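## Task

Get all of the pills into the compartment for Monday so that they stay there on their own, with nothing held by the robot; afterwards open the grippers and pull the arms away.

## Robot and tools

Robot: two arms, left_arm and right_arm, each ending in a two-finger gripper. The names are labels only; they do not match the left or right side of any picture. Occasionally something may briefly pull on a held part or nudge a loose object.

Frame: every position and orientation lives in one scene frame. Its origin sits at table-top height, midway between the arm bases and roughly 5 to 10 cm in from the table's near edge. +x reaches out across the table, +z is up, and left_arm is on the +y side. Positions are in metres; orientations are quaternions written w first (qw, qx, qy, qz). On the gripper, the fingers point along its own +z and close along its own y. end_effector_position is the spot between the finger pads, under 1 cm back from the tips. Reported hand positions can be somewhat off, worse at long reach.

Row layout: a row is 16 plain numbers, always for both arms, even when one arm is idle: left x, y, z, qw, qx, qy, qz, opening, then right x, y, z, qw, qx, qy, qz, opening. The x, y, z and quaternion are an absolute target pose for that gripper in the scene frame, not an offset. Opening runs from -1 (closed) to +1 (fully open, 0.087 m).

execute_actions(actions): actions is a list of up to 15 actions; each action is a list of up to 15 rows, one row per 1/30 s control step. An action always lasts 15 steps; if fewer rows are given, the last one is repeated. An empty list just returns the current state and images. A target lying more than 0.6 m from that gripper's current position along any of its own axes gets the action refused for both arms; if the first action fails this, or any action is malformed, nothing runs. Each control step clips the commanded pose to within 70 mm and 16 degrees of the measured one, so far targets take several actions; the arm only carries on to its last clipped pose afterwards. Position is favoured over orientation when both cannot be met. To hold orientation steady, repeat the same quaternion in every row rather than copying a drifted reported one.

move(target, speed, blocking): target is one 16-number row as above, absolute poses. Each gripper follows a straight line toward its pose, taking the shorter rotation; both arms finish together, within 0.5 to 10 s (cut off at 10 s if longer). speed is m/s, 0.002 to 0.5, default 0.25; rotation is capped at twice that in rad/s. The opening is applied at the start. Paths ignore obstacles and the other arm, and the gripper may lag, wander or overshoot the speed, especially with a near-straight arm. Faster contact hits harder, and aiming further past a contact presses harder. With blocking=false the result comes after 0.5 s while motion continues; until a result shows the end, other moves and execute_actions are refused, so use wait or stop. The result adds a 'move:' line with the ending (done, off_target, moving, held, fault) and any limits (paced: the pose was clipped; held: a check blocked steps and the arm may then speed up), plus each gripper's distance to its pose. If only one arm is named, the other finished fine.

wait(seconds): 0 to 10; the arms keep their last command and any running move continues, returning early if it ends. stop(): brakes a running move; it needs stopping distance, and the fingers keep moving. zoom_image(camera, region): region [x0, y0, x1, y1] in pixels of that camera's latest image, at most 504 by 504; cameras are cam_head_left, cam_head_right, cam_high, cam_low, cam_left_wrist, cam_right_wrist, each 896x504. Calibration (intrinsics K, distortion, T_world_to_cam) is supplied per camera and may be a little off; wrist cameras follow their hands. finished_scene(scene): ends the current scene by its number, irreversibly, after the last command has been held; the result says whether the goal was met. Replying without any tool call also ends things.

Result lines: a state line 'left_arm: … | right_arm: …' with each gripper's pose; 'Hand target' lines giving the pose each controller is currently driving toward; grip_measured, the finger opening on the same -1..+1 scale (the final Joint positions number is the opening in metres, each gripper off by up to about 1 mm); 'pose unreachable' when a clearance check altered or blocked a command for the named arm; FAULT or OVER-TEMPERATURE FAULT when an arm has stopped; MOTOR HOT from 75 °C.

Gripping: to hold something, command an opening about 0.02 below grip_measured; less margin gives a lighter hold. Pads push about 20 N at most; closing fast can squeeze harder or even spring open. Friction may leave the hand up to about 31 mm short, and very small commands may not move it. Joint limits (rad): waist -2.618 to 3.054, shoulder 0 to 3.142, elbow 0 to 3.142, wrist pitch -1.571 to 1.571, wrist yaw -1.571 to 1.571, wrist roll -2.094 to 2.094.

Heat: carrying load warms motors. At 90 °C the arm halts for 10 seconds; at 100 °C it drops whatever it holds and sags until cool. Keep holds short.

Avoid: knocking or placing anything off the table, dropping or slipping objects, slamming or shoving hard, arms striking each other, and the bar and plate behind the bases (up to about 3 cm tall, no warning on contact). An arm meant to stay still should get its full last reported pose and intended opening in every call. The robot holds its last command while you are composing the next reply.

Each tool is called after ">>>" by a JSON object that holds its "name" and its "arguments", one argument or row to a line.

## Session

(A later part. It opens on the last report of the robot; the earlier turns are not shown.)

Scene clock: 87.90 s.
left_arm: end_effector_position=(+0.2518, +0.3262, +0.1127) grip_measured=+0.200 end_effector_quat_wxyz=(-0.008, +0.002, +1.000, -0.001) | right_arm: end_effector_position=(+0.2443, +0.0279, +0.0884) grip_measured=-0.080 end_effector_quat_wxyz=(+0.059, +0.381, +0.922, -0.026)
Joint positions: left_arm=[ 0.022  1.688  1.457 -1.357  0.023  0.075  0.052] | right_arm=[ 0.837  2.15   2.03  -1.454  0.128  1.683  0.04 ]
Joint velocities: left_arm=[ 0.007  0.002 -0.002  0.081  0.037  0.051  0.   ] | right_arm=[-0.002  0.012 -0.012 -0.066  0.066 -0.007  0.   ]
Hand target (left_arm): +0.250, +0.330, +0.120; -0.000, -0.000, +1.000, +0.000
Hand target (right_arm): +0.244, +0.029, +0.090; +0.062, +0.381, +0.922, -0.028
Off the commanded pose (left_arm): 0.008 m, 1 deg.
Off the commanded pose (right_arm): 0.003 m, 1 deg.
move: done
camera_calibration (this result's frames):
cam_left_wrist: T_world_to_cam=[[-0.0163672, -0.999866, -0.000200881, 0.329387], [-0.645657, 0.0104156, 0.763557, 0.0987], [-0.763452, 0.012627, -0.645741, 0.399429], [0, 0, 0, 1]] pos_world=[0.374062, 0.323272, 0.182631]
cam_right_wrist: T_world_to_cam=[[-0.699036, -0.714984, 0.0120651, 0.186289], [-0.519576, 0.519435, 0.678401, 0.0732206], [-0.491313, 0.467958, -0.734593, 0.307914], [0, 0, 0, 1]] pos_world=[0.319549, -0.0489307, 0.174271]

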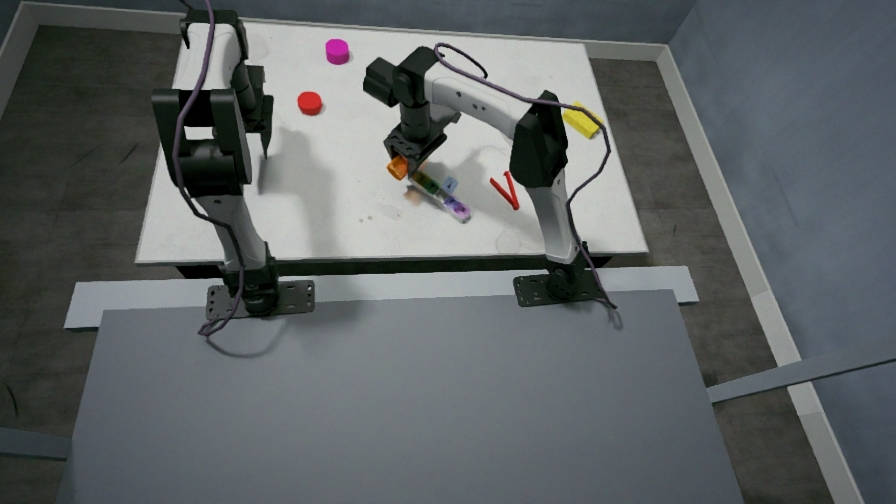

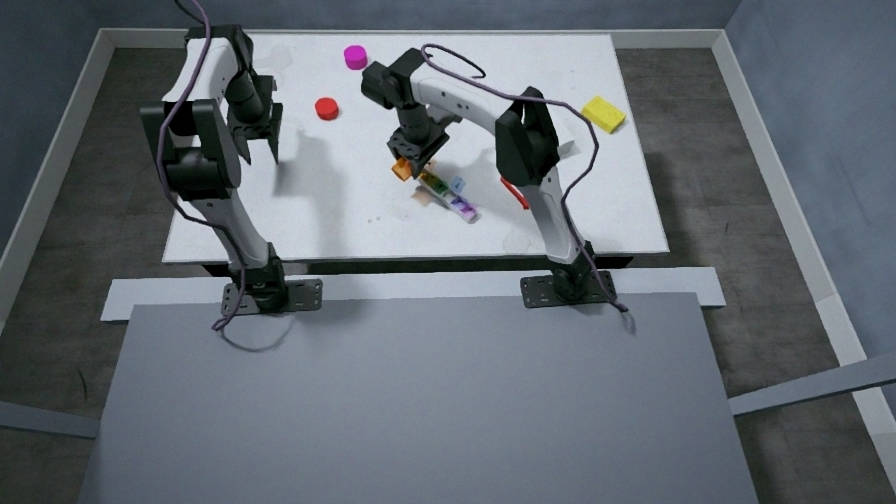

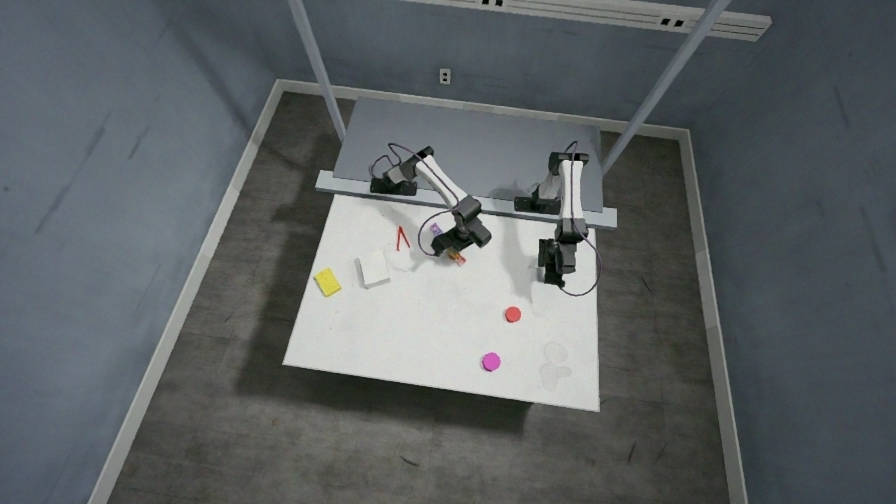

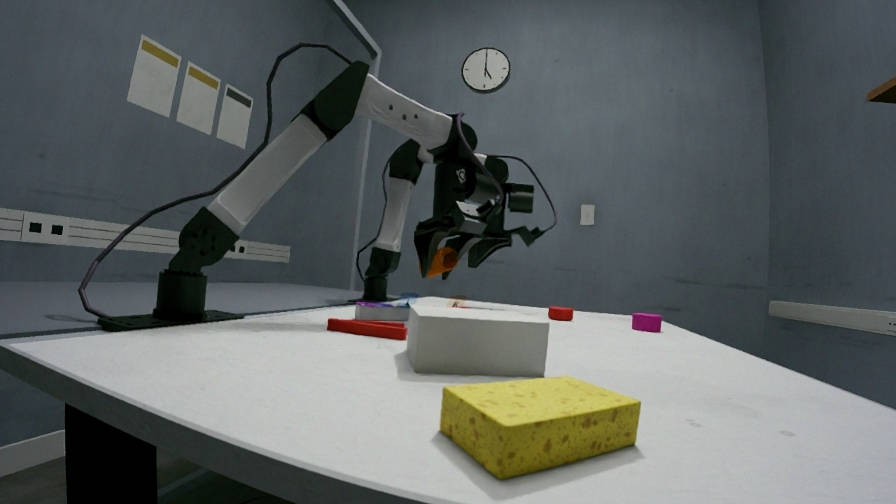

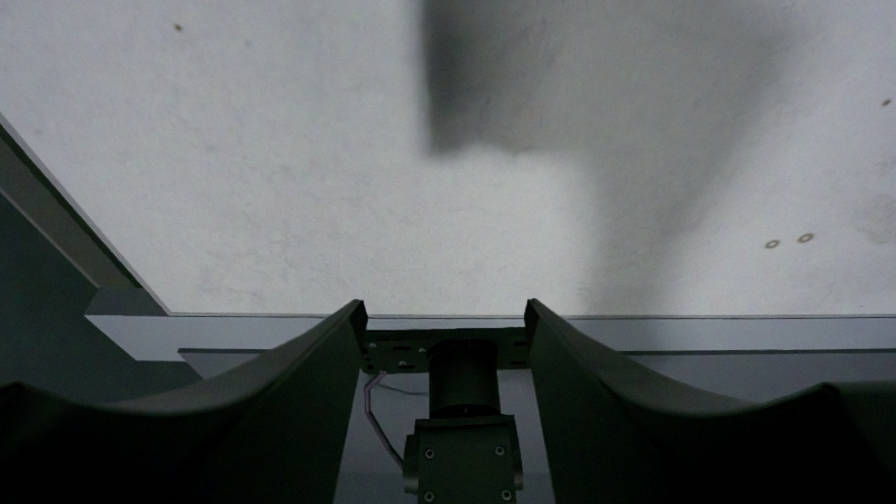

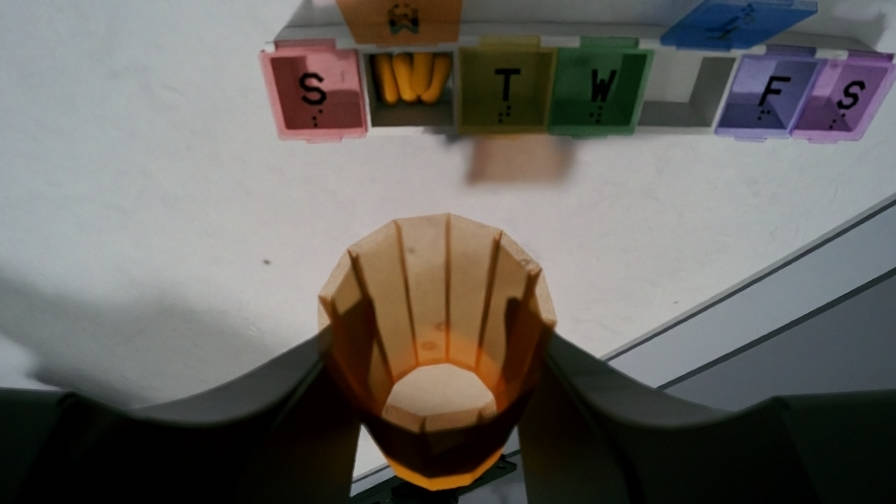

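>>> {"name": "move", "arguments": {
  "target": [0.25,0.33,0.12,0,0,1,0,0.2, 0.36,-0.12,0.17,0.25,-0.21,0.94,0.056,-0.12]
}}

>>> {"name": "move", "arguments": {
  "target": [0.25,0.33,0.12,0,0,1,0,0.2, 0.52,-0.06,0.09,0.66,-0.16,0.72,0.146,-0.12]
}}

>>> {"name": "move", "arguments": {
  "target": [0.25,0.33,0.12,0,0,1,0,0.2, 0.52,-0.06,0.036,0.66,-0.16,0.72,0.146,-0.12],
  "speed": 0.05
}}

Scene clock: 92.73 s.
left_arm: end_effector_position=(+0.2518, +0.3262, +0.1127) grip_measured=+0.200 end_effector_quat_wxyz=(-0.008, +0.002, +1.000, -0.001) | right_arm: end_effector_position=(+0.3639, -0.1157, +0.1703) grip_measured=-0.081 end_effector_quat_wxyz=(+0.252, -0.209, +0.943, +0.052)
Joint positions: left_arm=[ 0.022  1.688  1.457 -1.357  0.023  0.075  0.052] | right_arm=[ 0.437  1.79   1.779 -1.028  0.033  0.055  0.04 ]
Joint velocities: left_arm=[-0.022 -0.017 -0.022  0.007 -0.007 -0.066  0.   ] | right_arm=[ 0.007 -0.002 -0.022 -0.022 -0.081 -0.066 -0.   ]
Hand target (left_arm): +0.250, +0.330, +0.120; -0.000, -0.000, +1.000, +0.000
Hand target (right_arm): +0.361, -0.119, +0.170; +0.252, -0.211, +0.943, +0.053
Off the commanded pose (left_arm): 0.008 m, 1 deg.
Off the commanded pose (right_arm): 0.006 m, 1 deg.
move: done
camera_calibration (this result's frames):
cam_left_wrist: T_world_to_cam=[[-0.0163672, -0.999866, -0.000200881, 0.329387], [-0.645657, 0.0104156, 0.763557, 0.0987], [-0.763452, 0.012627, -0.645741, 0.399429], [0, 0, 0, 1]] pos_world=[0.374062, 0.323272, 0.182631]
cam_right_wrist: T_world_to_cam=[[0.425736, -0.904641, 0.019334, -0.266231], [-0.851214, -0.393162, 0.347646, 0.225774], [-0.306894, -0.164463, -0.937426, 0.388243], [0, 0, 0, 1]] pos_world=[0.424675, -0.0882258, 0.290607]

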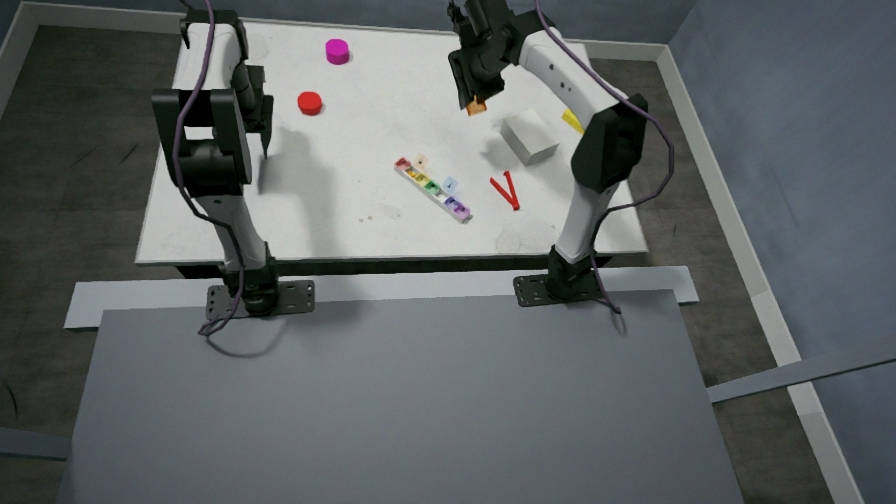

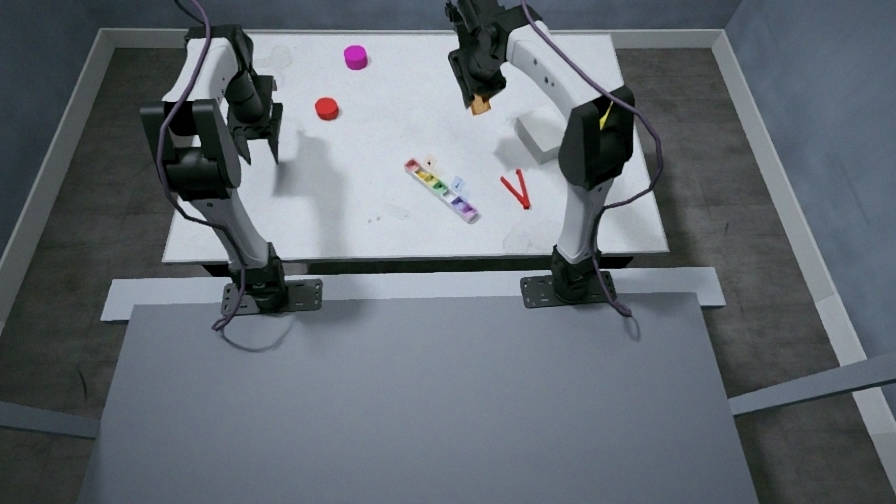

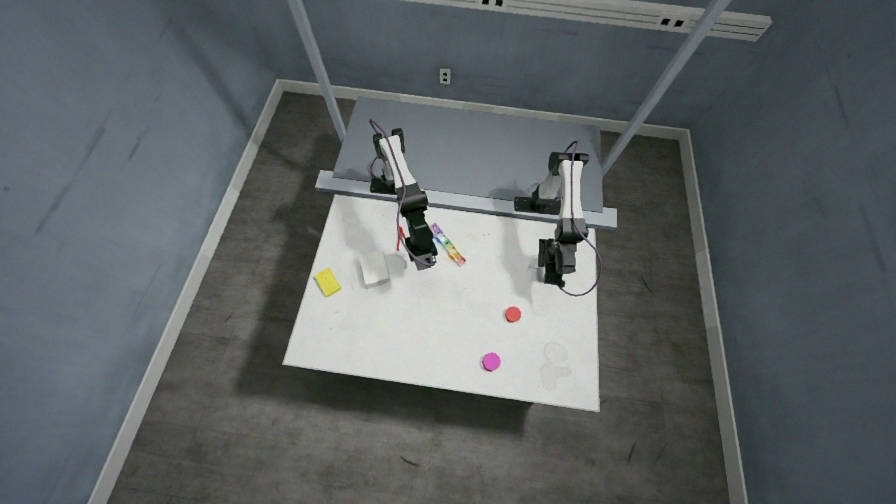

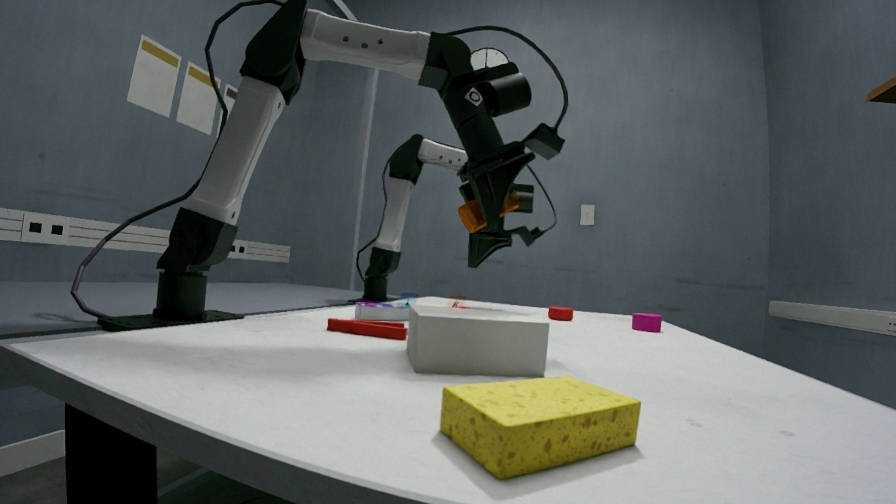

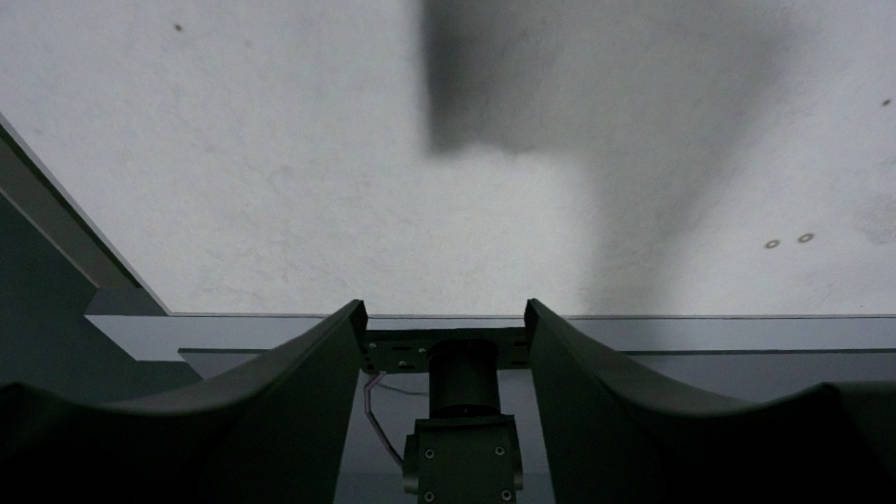

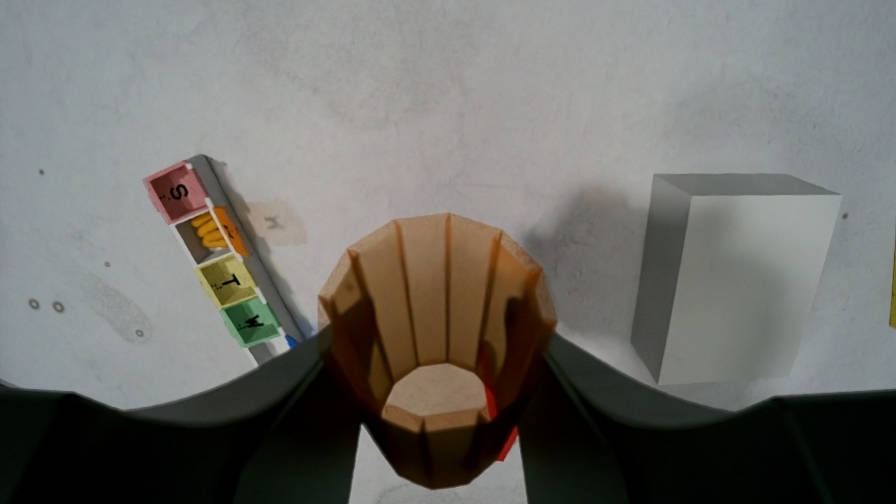

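Scene clock: 95.43 s.
left_arm: end_effector_position=(+0.2518, +0.3262, +0.1127) grip_measured=+0.200 end_effector_quat_wxyz=(-0.008, +0.002, +1.000, -0.001) | right_arm: end_effector_position=(+0.5223, -0.0514, +0.1030) grip_measured=-0.081 end_effector_quat_wxyz=(+0.666, -0.157, +0.714, +0.148)
Joint positions: left_arm=[ 0.022  1.688  1.457 -1.357  0.023  0.075  0.052] | right_arm=[0.408 2.067 1.124 0.887 0.035 0.011 0.04 ]
Joint velocities: left_arm=[-0.002 -0.007  0.002  0.095  0.007  0.066 -0.001] | right_arm=[-0.022  0.002 -0.022  0.007 -0.125 -0.051 -0.001]
Hand target (left_arm): +0.250, +0.330, +0.120; -0.000, -0.000, +1.000, +0.000
Hand target (right_arm): +0.522, -0.056, +0.091; +0.660, -0.159, +0.720, +0.143
Off the commanded pose (left_arm): 0.008 m, 1 deg.
Off the commanded pose (right_arm): 0.016 m, 1 deg.
move: off_target (right_arm)
camera_calibration (this result's frames):
cam_left_wrist: T_world_to_cam=[[-0.0163672, -0.999866, -0.000200881, 0.329387], [-0.645657, 0.0104156, 0.763557, 0.0987], [-0.763452, 0.012627, -0.645741, 0.399429], [0, 0, 0, 1]] pos_world=[0.374062, 0.323272, 0.182631]
cam_right_wrist: T_world_to_cam=[[0.415285, -0.909647, 0.00896594, -0.267908], [-0.734404, -0.341065, -0.586792, 0.447173], [0.536832, 0.237102, -0.809688, -0.0488343], [0, 0, 0, 1]] pos_world=[0.46588, -0.0796083, 0.225259]

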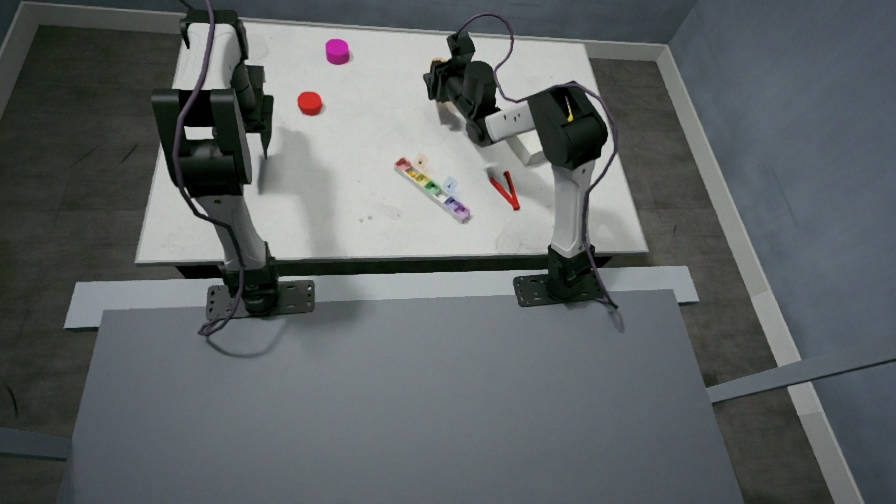

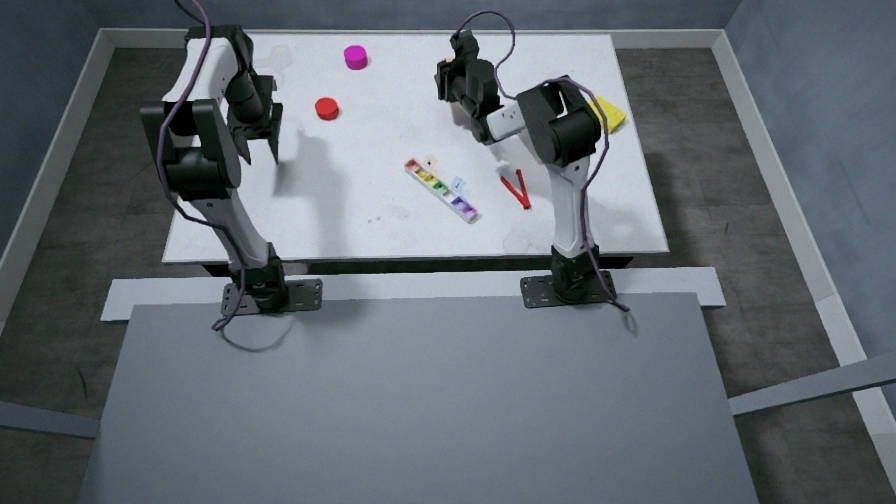

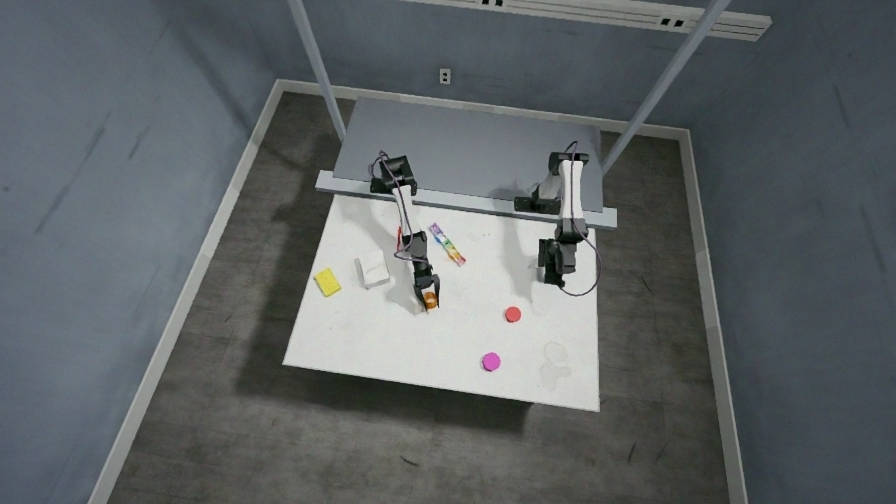

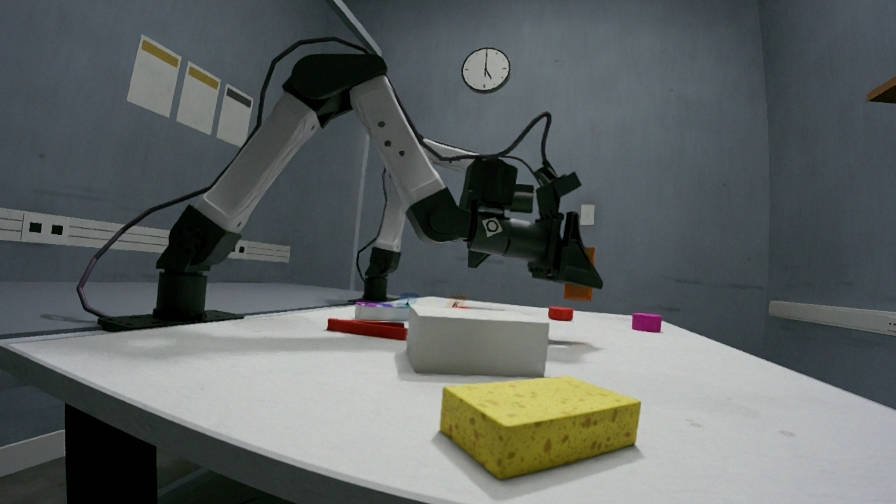

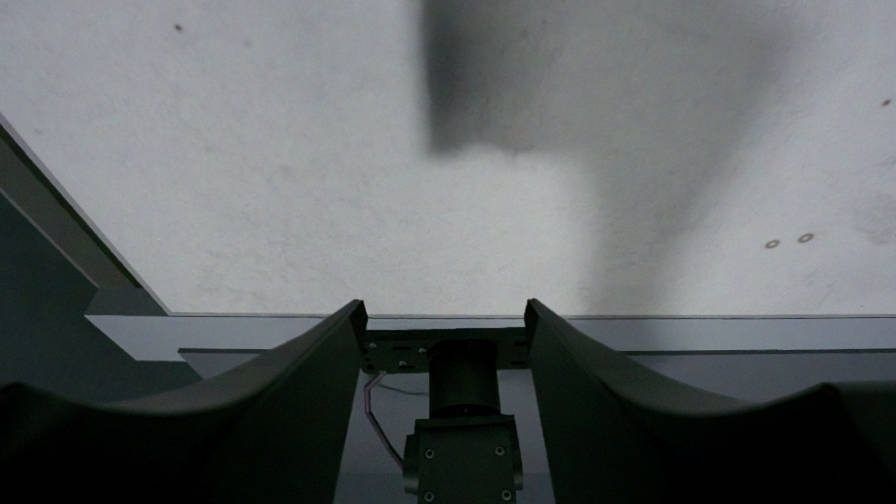

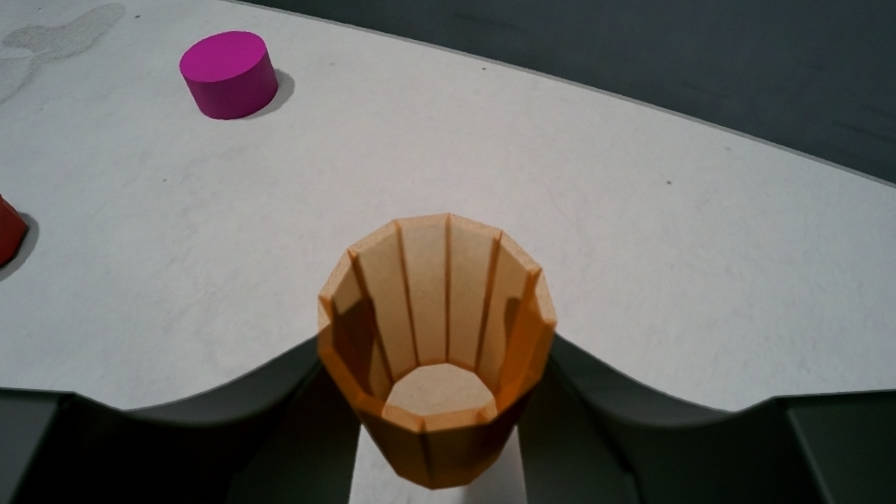

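Scene clock: 97.10 s.
left_arm: end_effector_position=(+0.2518, +0.3262, +0.1127) grip_measured=+0.200 end_effector_quat_wxyz=(-0.008, +0.002, +1.000, -0.001) | right_arm: end_effector_position=(+0.5240, -0.0535, +0.0497) grip_measured=-0.081 end_effector_quat_wxyz=(+0.667, -0.158, +0.712, +0.150)
Joint positions: left_arm=[ 0.022  1.688  1.457 -1.357  0.023  0.075  0.052] | right_arm=[0.401 2.22  1.094 1.074 0.023 0.011 0.04 ]
Joint velocities: left_arm=[ 0.002  0.007  0.002  0.007 -0.051 -0.007 -0.001] | right_arm=[-0.002  0.002 -0.017  0.095 -0.051 -0.037  0.001]
Hand target (left_arm): +0.250, +0.330, +0.120; -0.000, -0.000, +1.000, +0.000
Hand target (right_arm): +0.521, -0.060, +0.036; +0.660, -0.160, +0.720, +0.146
Off the commanded pose (left_arm): 0.008 m, 1 deg.
Off the commanded pose (right_arm): 0.016 m, 1 deg.
move: off_target (right_arm)
camera_calibration (this result's frames):
cam_left_wrist: T_world_to_cam=[[-0.0163672, -0.999866, -0.000200881, 0.329387], [-0.645657, 0.0104156, 0.763557, 0.0987], [-0.763452, 0.012627, -0.645741, 0.399429], [0, 0, 0, 1]] pos_world=[0.374062, 0.323272, 0.182631]
cam_right_wrist: T_world_to_cam=[[0.419419, -0.907757, 0.00811423, -0.272123], [-0.73104, -0.343042, -0.589833, 0.414768], [0.538208, 0.241455, -0.807485, -0.0930351], [0, 0, 0, 1]] pos_world=[0.467418, -0.0822753, 0.171727]

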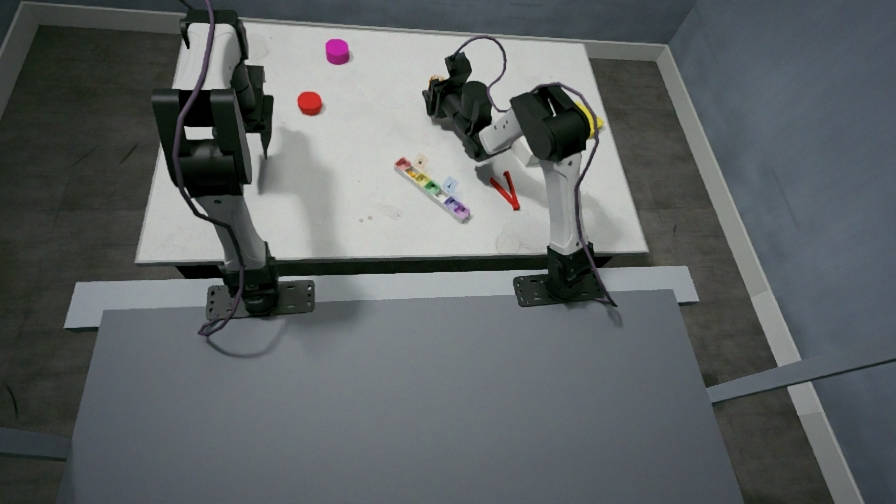

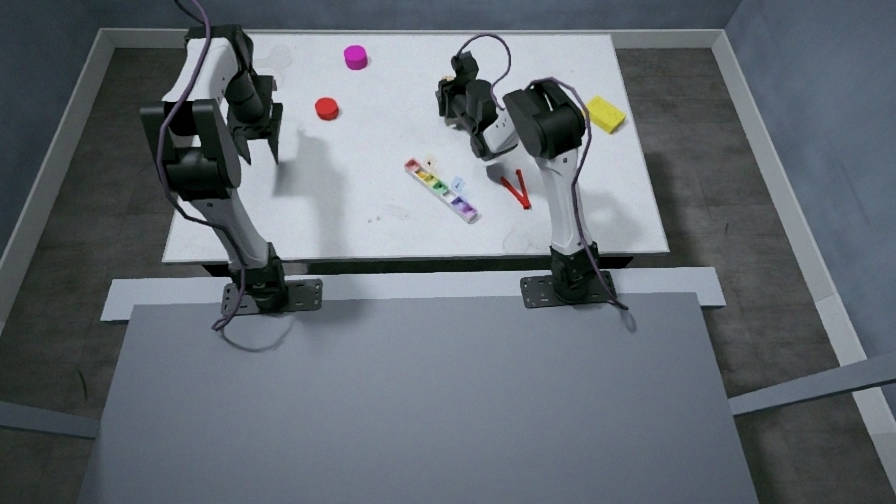

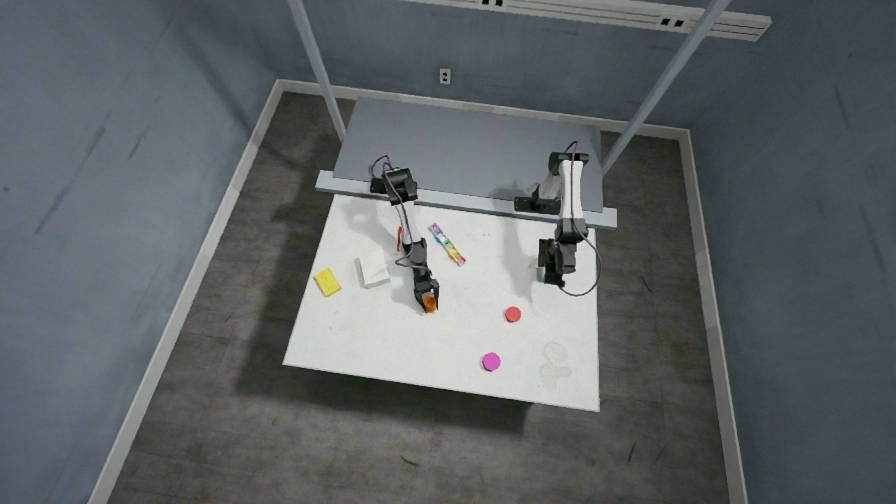

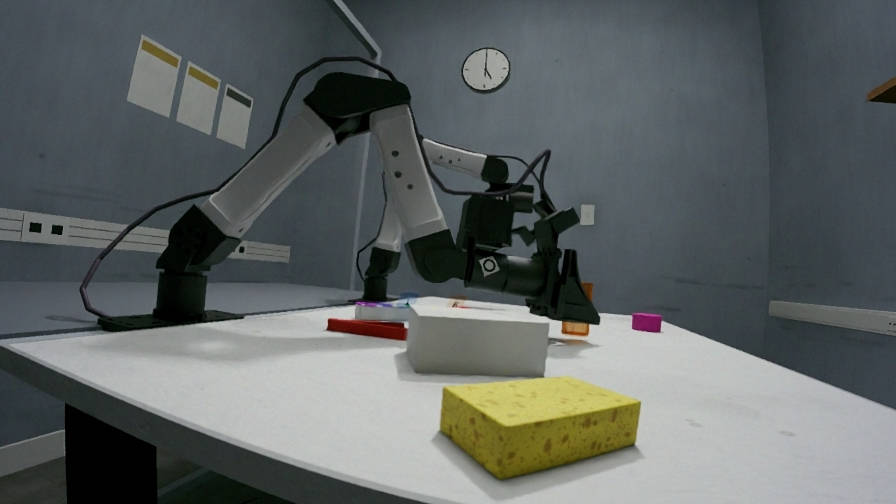

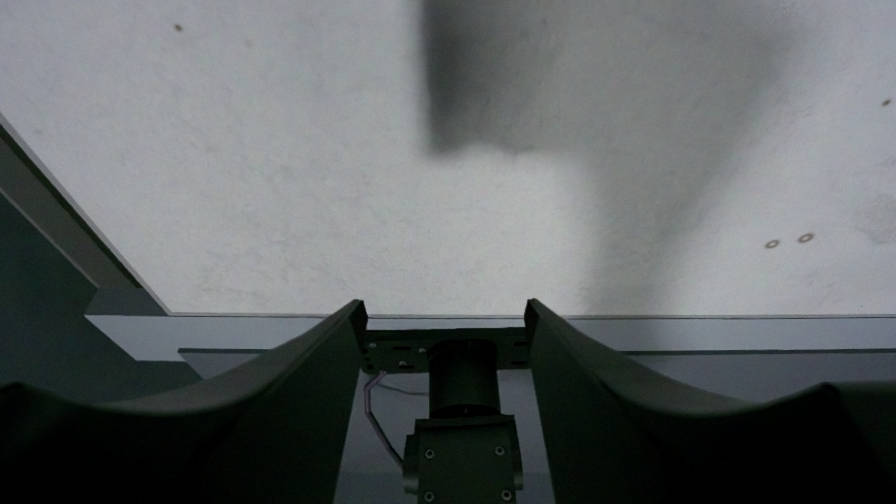

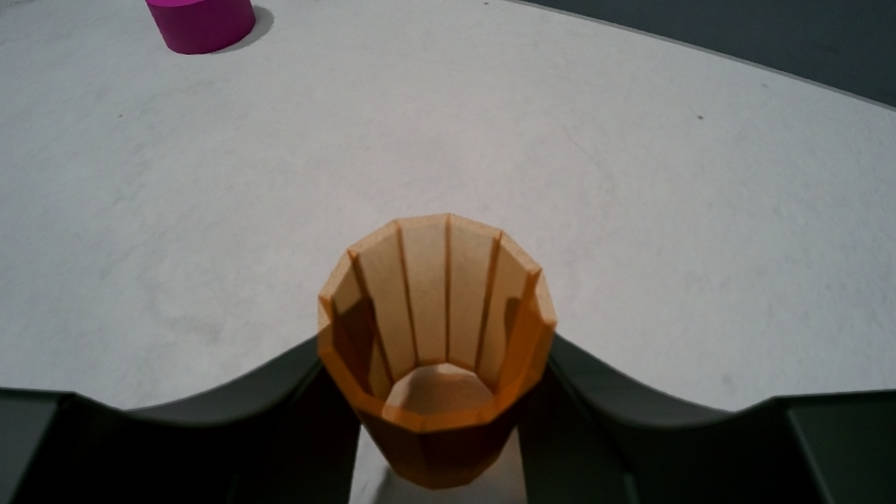

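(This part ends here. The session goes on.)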